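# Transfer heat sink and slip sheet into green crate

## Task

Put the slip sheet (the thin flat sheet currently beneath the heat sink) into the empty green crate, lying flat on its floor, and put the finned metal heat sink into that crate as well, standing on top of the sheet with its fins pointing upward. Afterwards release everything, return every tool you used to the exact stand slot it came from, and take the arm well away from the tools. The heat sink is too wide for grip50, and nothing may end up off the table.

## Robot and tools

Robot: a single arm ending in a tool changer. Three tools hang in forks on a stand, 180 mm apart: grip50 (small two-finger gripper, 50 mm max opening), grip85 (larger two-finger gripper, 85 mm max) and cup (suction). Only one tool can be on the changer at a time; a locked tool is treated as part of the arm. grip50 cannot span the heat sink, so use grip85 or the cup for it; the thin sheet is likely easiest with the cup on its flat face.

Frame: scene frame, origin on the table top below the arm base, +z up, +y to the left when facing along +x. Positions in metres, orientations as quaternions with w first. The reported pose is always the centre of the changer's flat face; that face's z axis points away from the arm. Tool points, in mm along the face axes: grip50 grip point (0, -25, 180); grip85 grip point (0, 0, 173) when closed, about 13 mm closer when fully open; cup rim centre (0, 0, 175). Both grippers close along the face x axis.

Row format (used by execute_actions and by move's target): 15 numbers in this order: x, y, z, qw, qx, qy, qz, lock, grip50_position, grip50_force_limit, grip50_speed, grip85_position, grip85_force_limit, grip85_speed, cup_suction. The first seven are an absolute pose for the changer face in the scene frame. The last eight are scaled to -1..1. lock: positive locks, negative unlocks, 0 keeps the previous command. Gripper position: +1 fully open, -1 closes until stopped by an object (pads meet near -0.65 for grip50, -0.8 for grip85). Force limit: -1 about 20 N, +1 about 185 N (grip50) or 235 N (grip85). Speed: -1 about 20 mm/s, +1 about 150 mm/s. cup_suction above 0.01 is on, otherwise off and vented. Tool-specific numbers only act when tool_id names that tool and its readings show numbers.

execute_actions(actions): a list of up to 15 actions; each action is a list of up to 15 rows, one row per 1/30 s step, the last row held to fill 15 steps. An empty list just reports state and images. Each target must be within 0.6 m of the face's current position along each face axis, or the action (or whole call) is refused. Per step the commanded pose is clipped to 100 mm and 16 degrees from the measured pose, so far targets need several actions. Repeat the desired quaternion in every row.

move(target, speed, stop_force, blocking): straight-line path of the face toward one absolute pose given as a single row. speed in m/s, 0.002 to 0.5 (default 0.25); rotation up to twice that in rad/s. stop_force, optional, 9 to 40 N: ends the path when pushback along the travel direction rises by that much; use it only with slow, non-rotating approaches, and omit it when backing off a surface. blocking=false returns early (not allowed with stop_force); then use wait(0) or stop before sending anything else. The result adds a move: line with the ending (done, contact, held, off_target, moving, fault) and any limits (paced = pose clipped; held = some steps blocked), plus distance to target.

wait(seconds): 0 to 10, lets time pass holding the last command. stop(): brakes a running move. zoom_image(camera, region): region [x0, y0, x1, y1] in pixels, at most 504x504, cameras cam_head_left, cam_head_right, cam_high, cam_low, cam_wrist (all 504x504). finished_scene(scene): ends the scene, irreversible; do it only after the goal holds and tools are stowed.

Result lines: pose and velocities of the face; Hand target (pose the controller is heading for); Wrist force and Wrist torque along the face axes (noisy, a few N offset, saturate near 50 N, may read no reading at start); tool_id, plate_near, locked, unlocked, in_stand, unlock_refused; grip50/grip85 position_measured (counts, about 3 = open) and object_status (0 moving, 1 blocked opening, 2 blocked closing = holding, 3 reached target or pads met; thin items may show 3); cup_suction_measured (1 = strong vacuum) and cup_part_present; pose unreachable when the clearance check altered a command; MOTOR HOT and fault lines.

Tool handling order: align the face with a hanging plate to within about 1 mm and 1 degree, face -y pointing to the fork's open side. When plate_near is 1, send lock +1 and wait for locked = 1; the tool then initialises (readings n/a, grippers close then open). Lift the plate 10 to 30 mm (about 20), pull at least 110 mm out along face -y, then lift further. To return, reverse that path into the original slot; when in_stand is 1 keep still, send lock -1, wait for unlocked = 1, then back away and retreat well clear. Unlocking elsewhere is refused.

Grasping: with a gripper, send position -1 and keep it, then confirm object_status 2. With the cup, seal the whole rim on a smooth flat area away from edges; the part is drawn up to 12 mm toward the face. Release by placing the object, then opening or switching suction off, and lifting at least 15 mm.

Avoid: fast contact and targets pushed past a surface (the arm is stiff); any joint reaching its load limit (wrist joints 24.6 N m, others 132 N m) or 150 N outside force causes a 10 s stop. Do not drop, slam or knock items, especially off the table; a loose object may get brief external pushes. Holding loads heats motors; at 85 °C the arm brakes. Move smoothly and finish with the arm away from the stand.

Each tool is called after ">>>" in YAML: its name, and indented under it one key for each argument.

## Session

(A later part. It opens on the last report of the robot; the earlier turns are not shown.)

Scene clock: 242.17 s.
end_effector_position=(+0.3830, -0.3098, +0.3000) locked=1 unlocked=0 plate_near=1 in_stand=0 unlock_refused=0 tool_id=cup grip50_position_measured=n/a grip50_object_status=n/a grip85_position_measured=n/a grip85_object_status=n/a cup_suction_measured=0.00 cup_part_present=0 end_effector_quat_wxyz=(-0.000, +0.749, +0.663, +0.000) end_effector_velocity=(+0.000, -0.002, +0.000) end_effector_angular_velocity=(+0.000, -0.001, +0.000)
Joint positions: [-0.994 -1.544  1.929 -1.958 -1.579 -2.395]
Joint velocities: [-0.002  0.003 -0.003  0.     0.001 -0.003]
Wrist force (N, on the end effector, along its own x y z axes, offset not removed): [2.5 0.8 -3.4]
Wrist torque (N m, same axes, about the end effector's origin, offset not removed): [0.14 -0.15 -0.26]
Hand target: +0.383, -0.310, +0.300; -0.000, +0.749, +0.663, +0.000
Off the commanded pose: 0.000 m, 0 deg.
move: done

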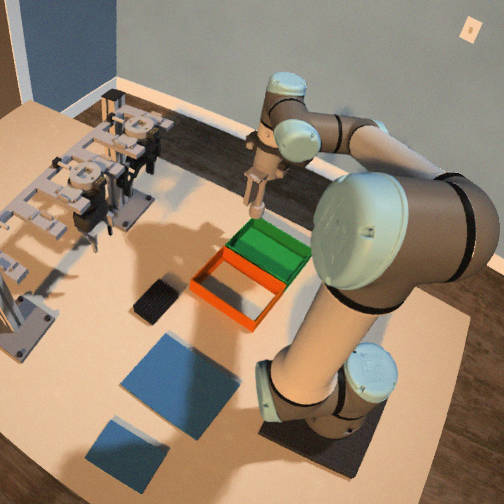

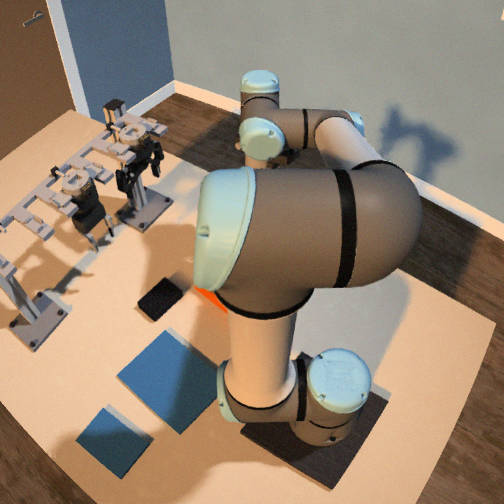

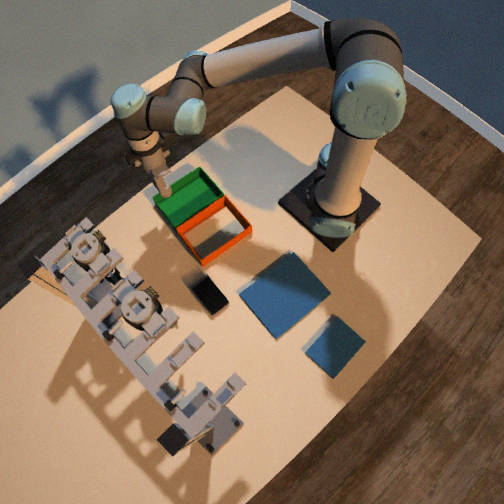

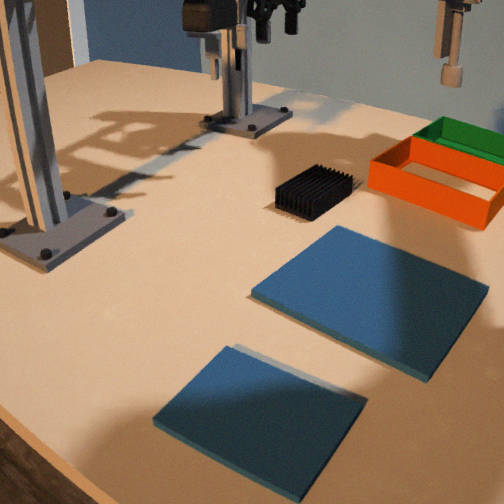

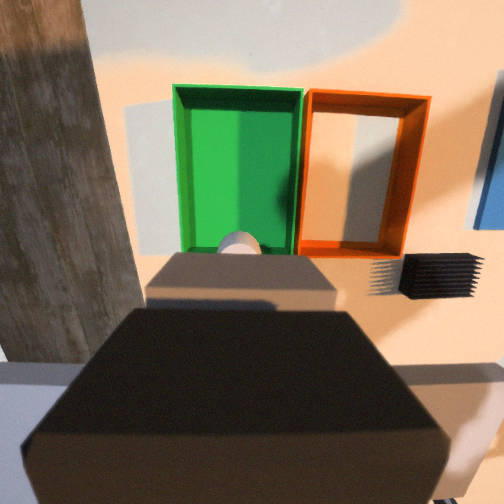

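>>> move:
  target: [0.340,-0.164,0.26,0,0.749,0.6626,0,0,1,0,0,1,0,0,0]
  speed: 0.2

>>> move:
  target: [0.340,-0.164,0.19,0,0.749,0.6626,0,0,1,0,0,1,0,0,1]
  speed: 0.08

>>> move:
  target: [0.340,-0.164,0.177,0,0.749,0.6626,0,0,1,0,0,1,0,0,1]
  speed: 0.008
  stop_force: 10

Scene clock: 252.10 s.
end_effector_position=(+0.3401, -0.1642, +0.2601) locked=1 unlocked=0 plate_near=1 in_stand=0 unlock_refused=0 tool_id=cup grip50_position_measured=n/a grip50_object_status=n/a grip85_position_measured=n/a grip85_object_status=n/a cup_suction_measured=0.00 cup_part_present=0 end_effector_quat_wxyz=(+0.000, +0.749, +0.663, -0.000) end_effector_velocity=(-0.001, +0.002, -0.000) end_effector_angular_velocity=(-0.001, -0.000, +0.000)
Joint positions: [-0.848 -1.796  2.265 -2.04  -1.58  -2.249]
Joint velocities: [ 0.003 -0.004  0.004 -0.001 -0.001  0.003]
Wrist force (N, on the end effector, along its own x y z axes, offset not removed): [1.3 1.4 -3.0]
Wrist torque (N m, same axes, about the end effector's origin, offset not removed): [0.15 -0.05 -0.25]
Hand target: +0.340, -0.164, +0.260; +0.000, +0.749, +0.663, -0.000
Off the commanded pose: 0.000 m, 0 deg.
move: done

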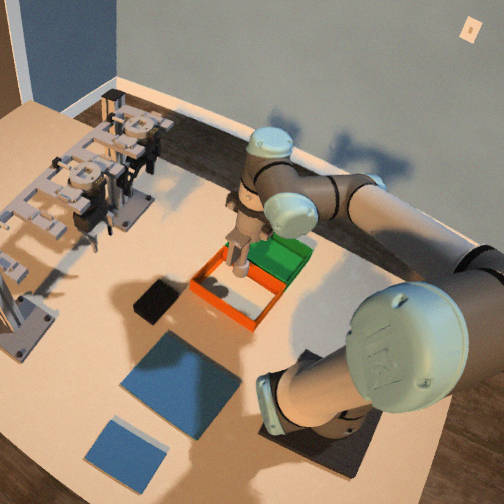

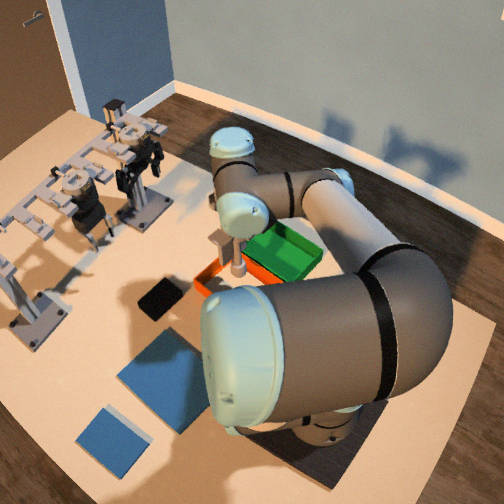

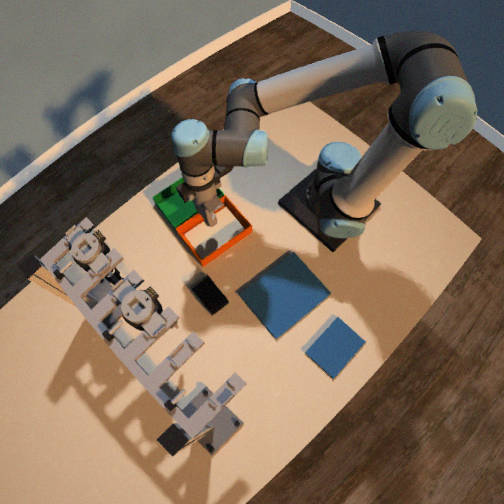

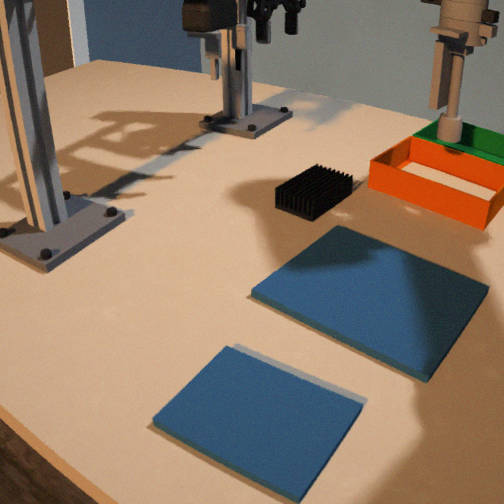

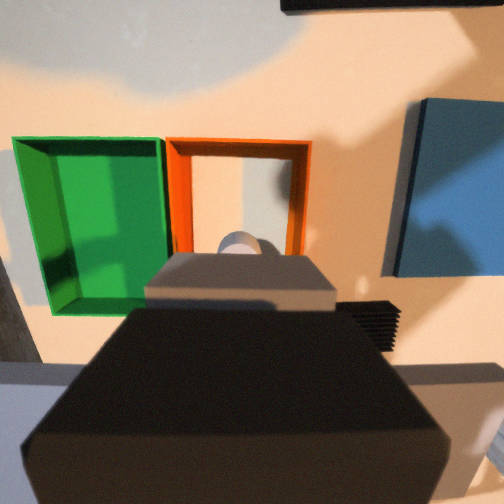

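Scene clock: 253.43 s.
end_effector_position=(+0.3398, -0.1639, +0.1903) locked=1 unlocked=0 plate_near=1 in_stand=0 unlock_refused=0 tool_id=cup grip50_position_measured=n/a grip50_object_status=n/a grip85_position_measured=n/a grip85_object_status=n/a cup_suction_measured=0.00 cup_part_present=0 end_effector_quat_wxyz=(-0.000, +0.749, +0.663, +0.000) end_effector_velocity=(+0.000, -0.000, -0.002) end_effector_angular_velocity=(+0.001, -0.002, -0.000)
Joint positions: [-0.85  -1.672  2.383 -2.281 -1.58  -2.251]
Joint velocities: [ 0.     0.005  0.002 -0.008  0.001  0.   ]
Wrist force (N, on the end effector, along its own x y z axes, offset not removed): [-0.8 -1.8 -3.6]
Wrist torque (N m, same axes, about the end effector's origin, offset not removed): [-0.16 0.02 -0.22]
Hand target: +0.340, -0.164, +0.190; -0.000, +0.749, +0.663, +0.000
Off the commanded pose: 0.000 m, 0 deg.
move: done

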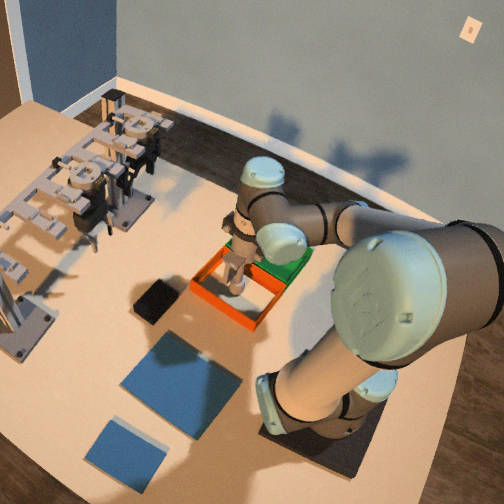

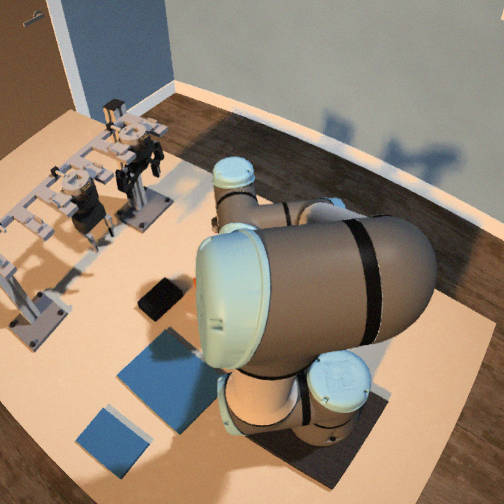

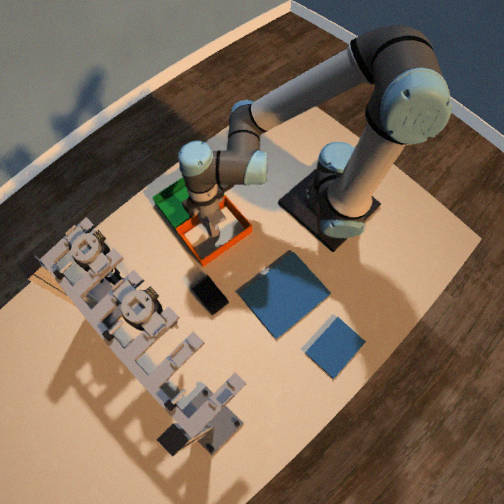

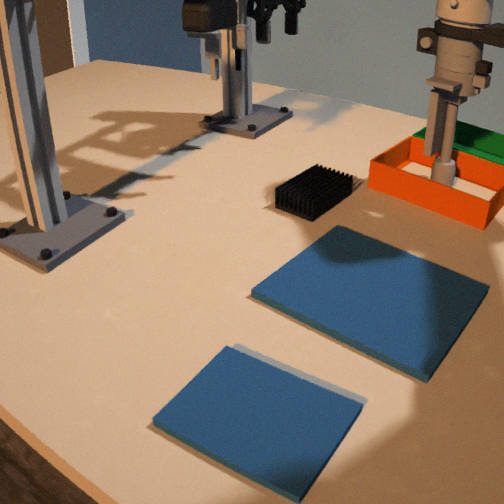

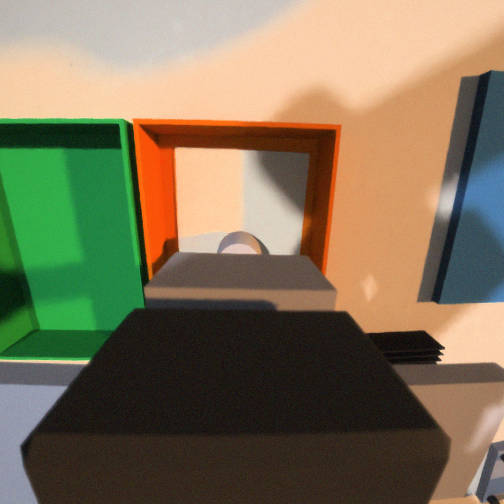

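Scene clock: 255.30 s.
end_effector_position=(+0.3400, -0.1640, +0.1772) locked=1 unlocked=0 plate_near=1 in_stand=0 unlock_refused=0 tool_id=cup grip50_position_measured=n/a grip50_object_status=n/a grip85_position_measured=n/a grip85_object_status=n/a cup_suction_measured=0.96 cup_part_present=1 end_effector_quat_wxyz=(-0.000, +0.749, +0.663, +0.000) end_effector_velocity=(+0.000, -0.000, -0.002) end_effector_angular_velocity=(+0.000, -0.000, +0.000)
Joint positions: [-0.85  -1.642  2.401 -2.33  -1.58  -2.251]
Joint velocities: [-0.     0.004  0.002 -0.006  0.    -0.   ]
Wrist force (N, on the end effector, along its own x y z axes, offset not removed): [0.0 -0.2 -1.7]
Wrist torque (N m, same axes, about the end effector's origin, offset not removed): [-0.10 0.09 -0.24]
Hand target: +0.340, -0.164, +0.177; -0.000, +0.749, +0.663, +0.000
Off the commanded pose: 0.000 m, 0 deg.
move: done

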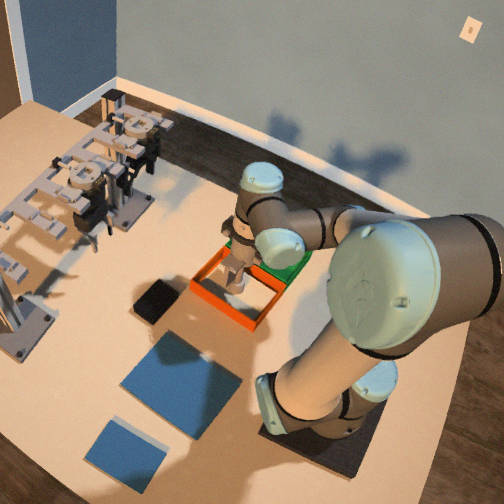

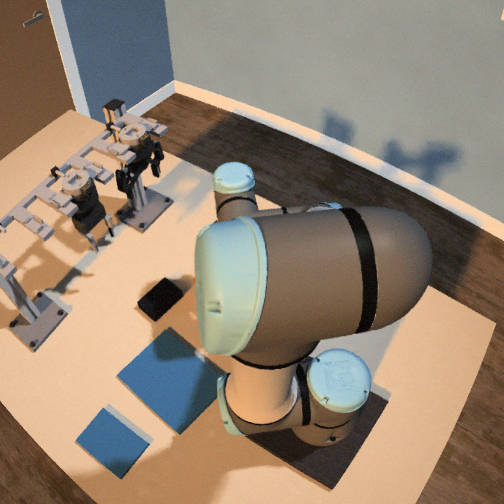

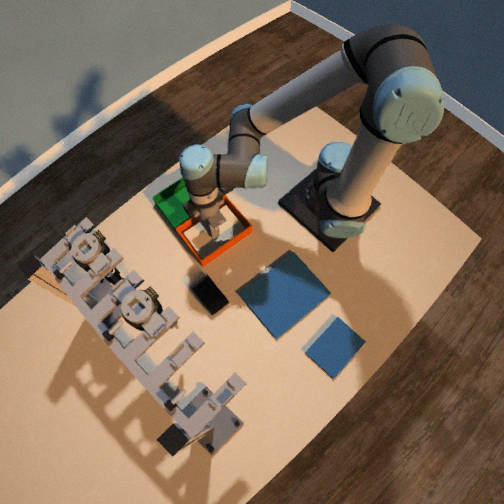

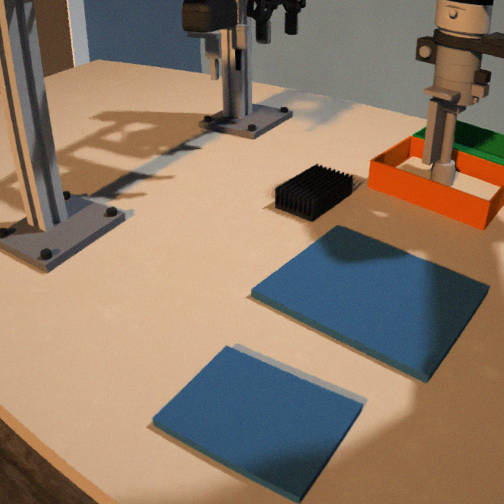

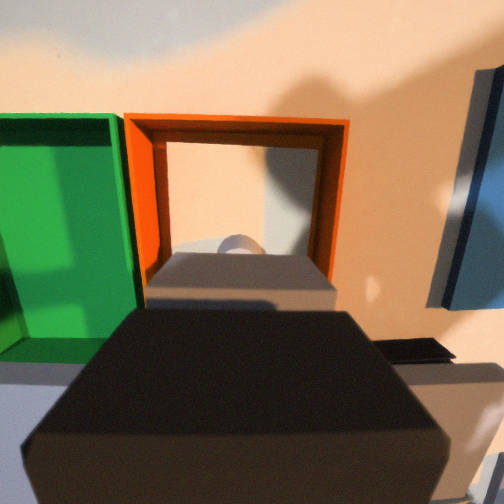

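>>> move:
  target: [0.340,-0.164,0.25,0,0.749,0.6626,0,0,1,0,0,1,0,0,1]
  speed: 0.08

>>> move:
  target: [0.3232,-0.3065,0.25,0,0.746,0.6659,0,0,1,0,0,1,0,0,1]
  speed: 0.12

>>> move:
  target: [0.3232,-0.3065,0.222,0,0.746,0.6659,0,0,1,0,0,1,0,0,1]
  speed: 0.04

Scene clock: 261.23 s.
end_effector_position=(+0.3401, -0.1641, +0.2497) locked=1 unlocked=0 plate_near=1 in_stand=0 unlock_refused=0 tool_id=cup grip50_position_measured=n/a grip50_object_status=n/a grip85_position_measured=n/a grip85_object_status=n/a cup_suction_measured=0.98 cup_part_present=1 end_effector_quat_wxyz=(+0.000, +0.749, +0.663, -0.000) end_effector_velocity=(-0.000, +0.000, +0.002) end_effector_angular_velocity=(+0.000, +0.000, -0.001)
Joint positions: [-0.848 -1.781  2.284 -2.074 -1.58  -2.249]
Joint velocities: [-0.    -0.003 -0.003  0.007  0.     0.001]
Wrist force (N, on the end effector, along its own x y z axes, offset not removed): [-0.2 -1.5 -2.8]
Wrist torque (N m, same axes, about the end effector's origin, offset not removed): [-0.03 0.07 -0.27]
Hand target: +0.340, -0.164, +0.250; +0.000, +0.749, +0.663, -0.000
Off the commanded pose: 0.000 m, 0 deg.
move: done

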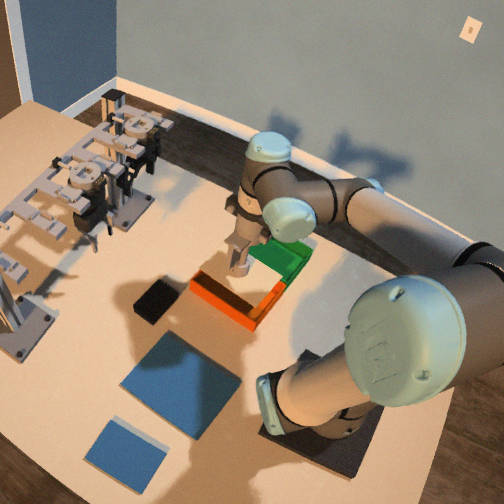

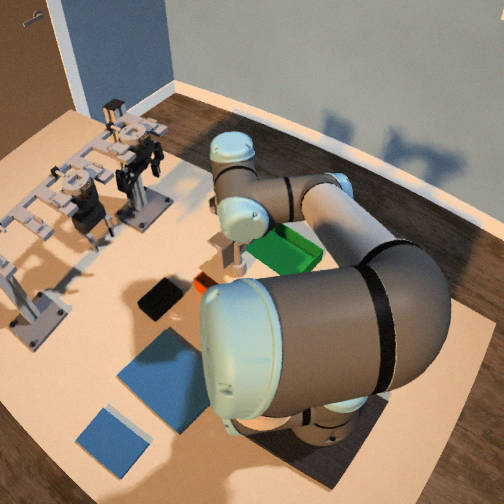

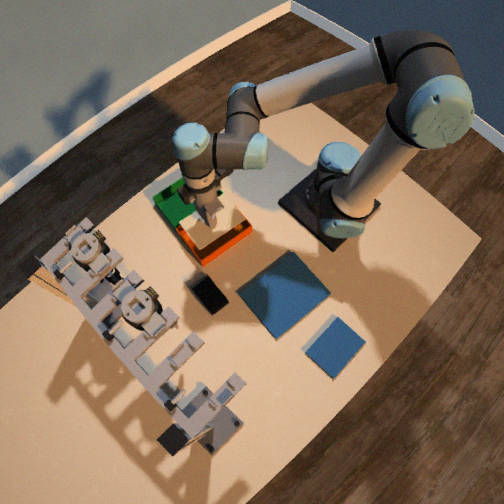

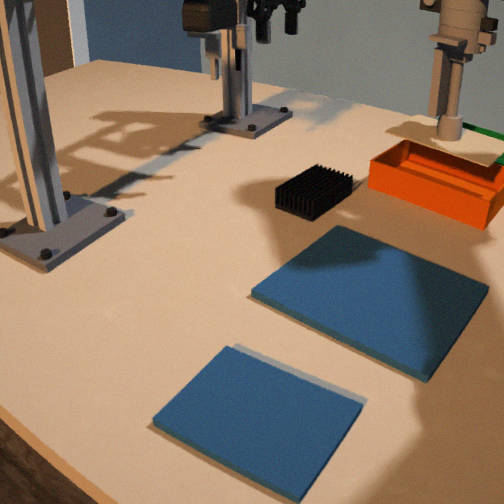

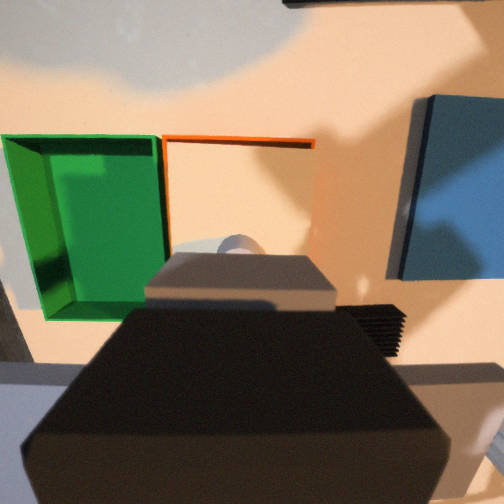

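Scene clock: 262.93 s.
end_effector_position=(+0.3232, -0.3062, +0.2500) locked=1 unlocked=0 plate_near=1 in_stand=0 unlock_refused=0 tool_id=cup grip50_position_measured=n/a grip50_object_status=n/a grip85_position_measured=n/a grip85_object_status=n/a cup_suction_measured=0.98 cup_part_present=1 end_effector_quat_wxyz=(-0.000, +0.746, +0.666, +0.000) end_effector_velocity=(-0.000, -0.002, -0.000) end_effector_angular_velocity=(+0.001, +0.001, -0.001)
Joint positions: [-1.103 -1.603  2.13  -2.1   -1.579 -2.512]
Joint velocities: [-0.002  0.004 -0.003  0.    -0.    -0.001]
Wrist force (N, on the end effector, along its own x y z axes, offset not removed): [0.9 0.8 -2.5]
Wrist torque (N m, same axes, about the end effector's origin, offset not removed): [0.13 -0.01 -0.08]
Hand target: +0.323, -0.306, +0.250; -0.000, +0.746, +0.666, +0.000
Off the commanded pose: 0.000 m, 0 deg.
move: done

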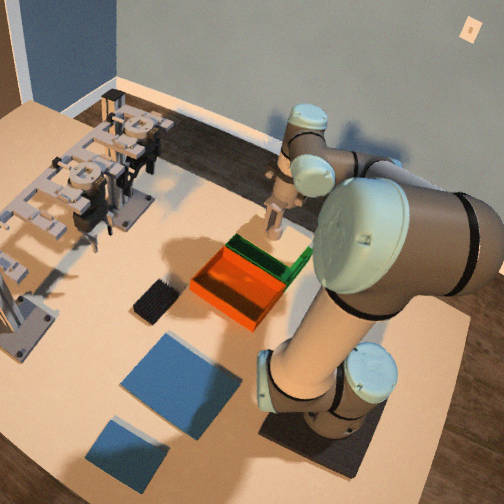

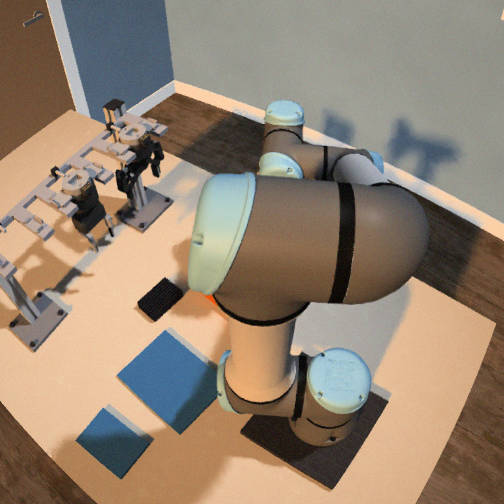

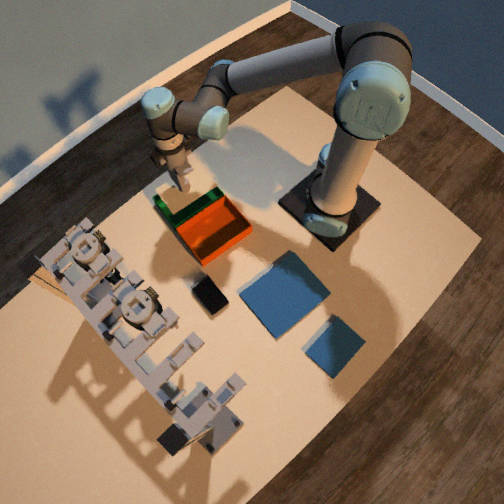

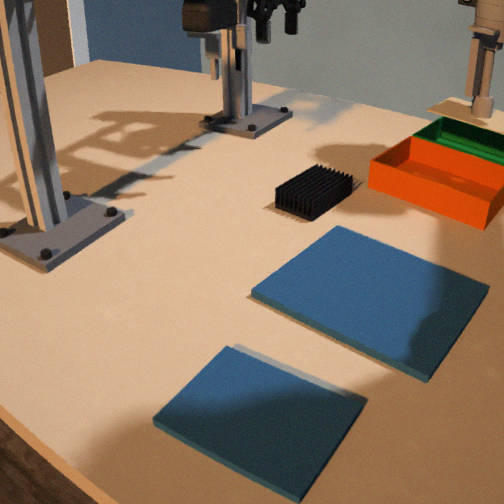

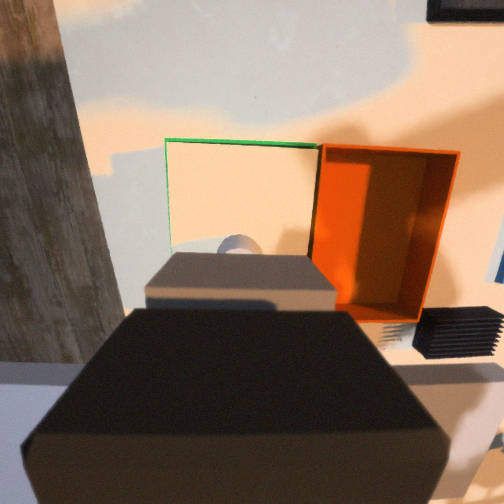

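Scene clock: 264.00 s.
end_effector_position=(+0.3232, -0.3064, +0.2222) locked=1 unlocked=0 plate_near=1 in_stand=0 unlock_refused=0 tool_id=cup grip50_position_measured=n/a grip50_object_status=n/a grip85_position_measured=n/a grip85_object_status=n/a cup_suction_measured=0.98 cup_part_present=1 end_effector_quat_wxyz=(-0.000, +0.746, +0.666, +0.000) end_effector_velocity=(+0.000, -0.000, -0.002) end_effector_angular_velocity=(+0.000, -0.001, -0.000)
Joint positions: [-1.103 -1.561  2.172 -2.185 -1.579 -2.513]
Joint velocities: [ 0.     0.003  0.003 -0.006  0.001  0.   ]
Wrist force (N, on the end effector, along its own x y z axes, offset not removed): [-0.3 -1.0 -1.9]
Wrist torque (N m, same axes, about the end effector's origin, offset not removed): [-0.11 0.04 -0.22]
Hand target: +0.323, -0.306, +0.222; -0.000, +0.746, +0.666, +0.000
Off the commanded pose: 0.000 m, 0 deg.
move: done

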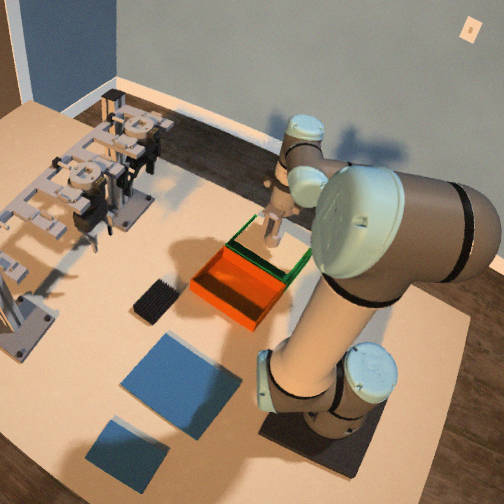

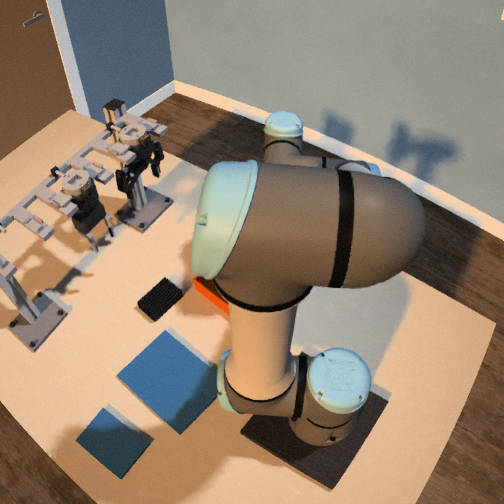

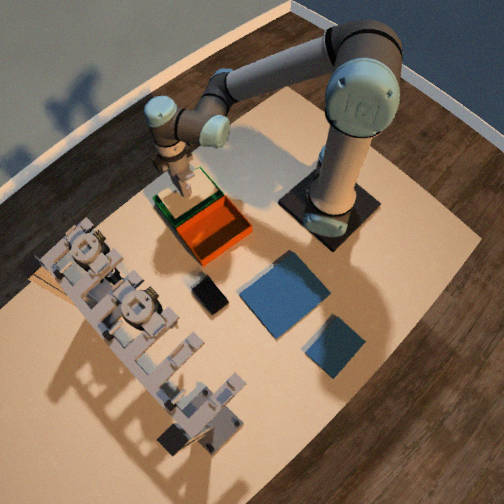

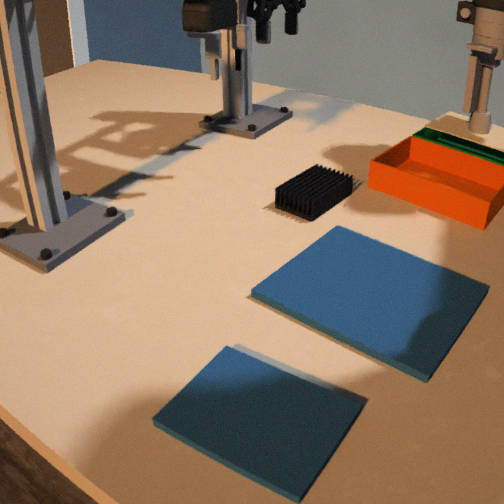

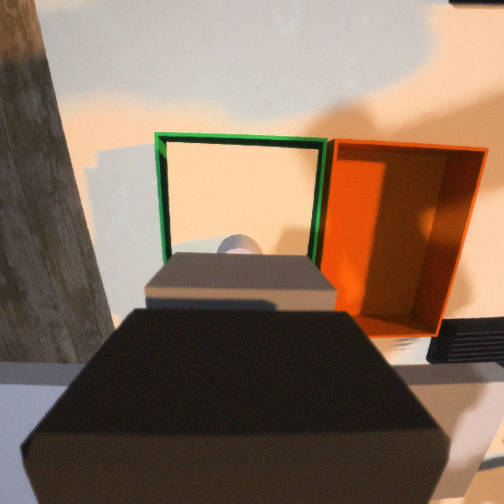

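>>> execute_actions:
  actions: []

Scene clock: 277.77 s.
end_effector_position=(+0.3232, -0.3064, +0.2220) locked=1 unlocked=0 plate_near=1 in_stand=0 unlock_refused=0 tool_id=cup grip50_position_measured=n/a grip50_object_status=n/a grip85_position_measured=n/a grip85_object_status=n/a cup_suction_measured=0.98 cup_part_present=1 end_effector_quat_wxyz=(-0.000, +0.746, +0.666, +0.000) end_effector_velocity=(+0.000, +0.000, +0.000) end_effector_angular_velocity=(-0.000, -0.001, +0.000)
Joint positions: [-1.103 -1.561  2.173 -2.185 -1.579 -2.513]
Joint velocities: [ 0.    -0.001  0.    -0.     0.001 -0.   ]
Wrist force (N, on the end effector, along its own x y z axes, offset not removed): [-0.5 0.1 -0.8]
Wrist torque (N m, same axes, about the end effector's origin, offset not removed): [0.18 0.10 -0.15]
Hand target: +0.323, -0.306, +0.222; -0.000, +0.746, +0.666, +0.000
Off the commanded pose: 0.000 m, 0 deg.

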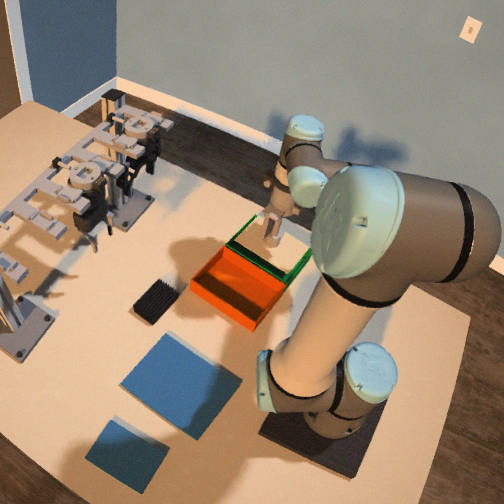

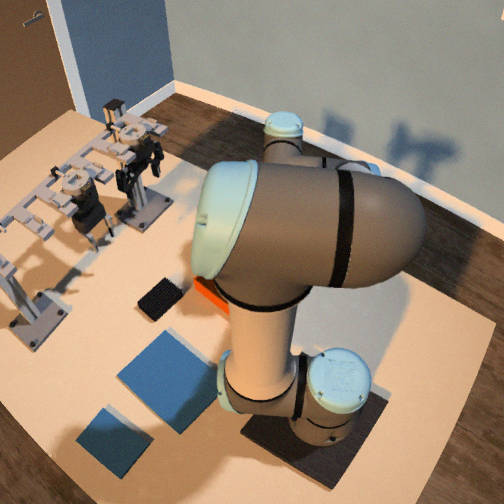

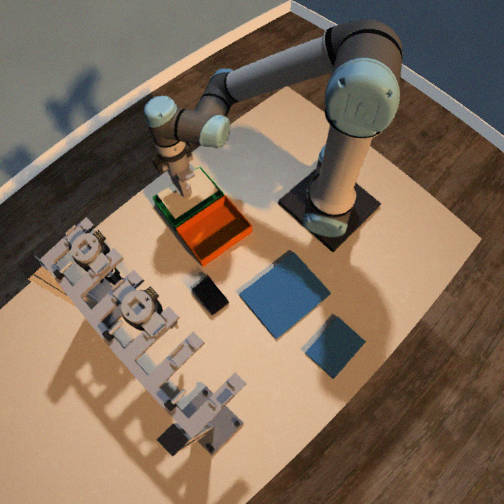

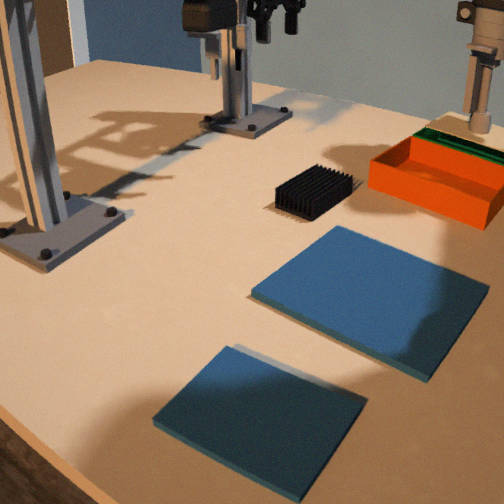

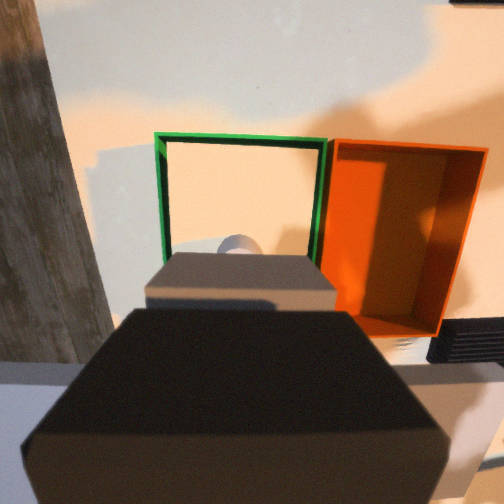

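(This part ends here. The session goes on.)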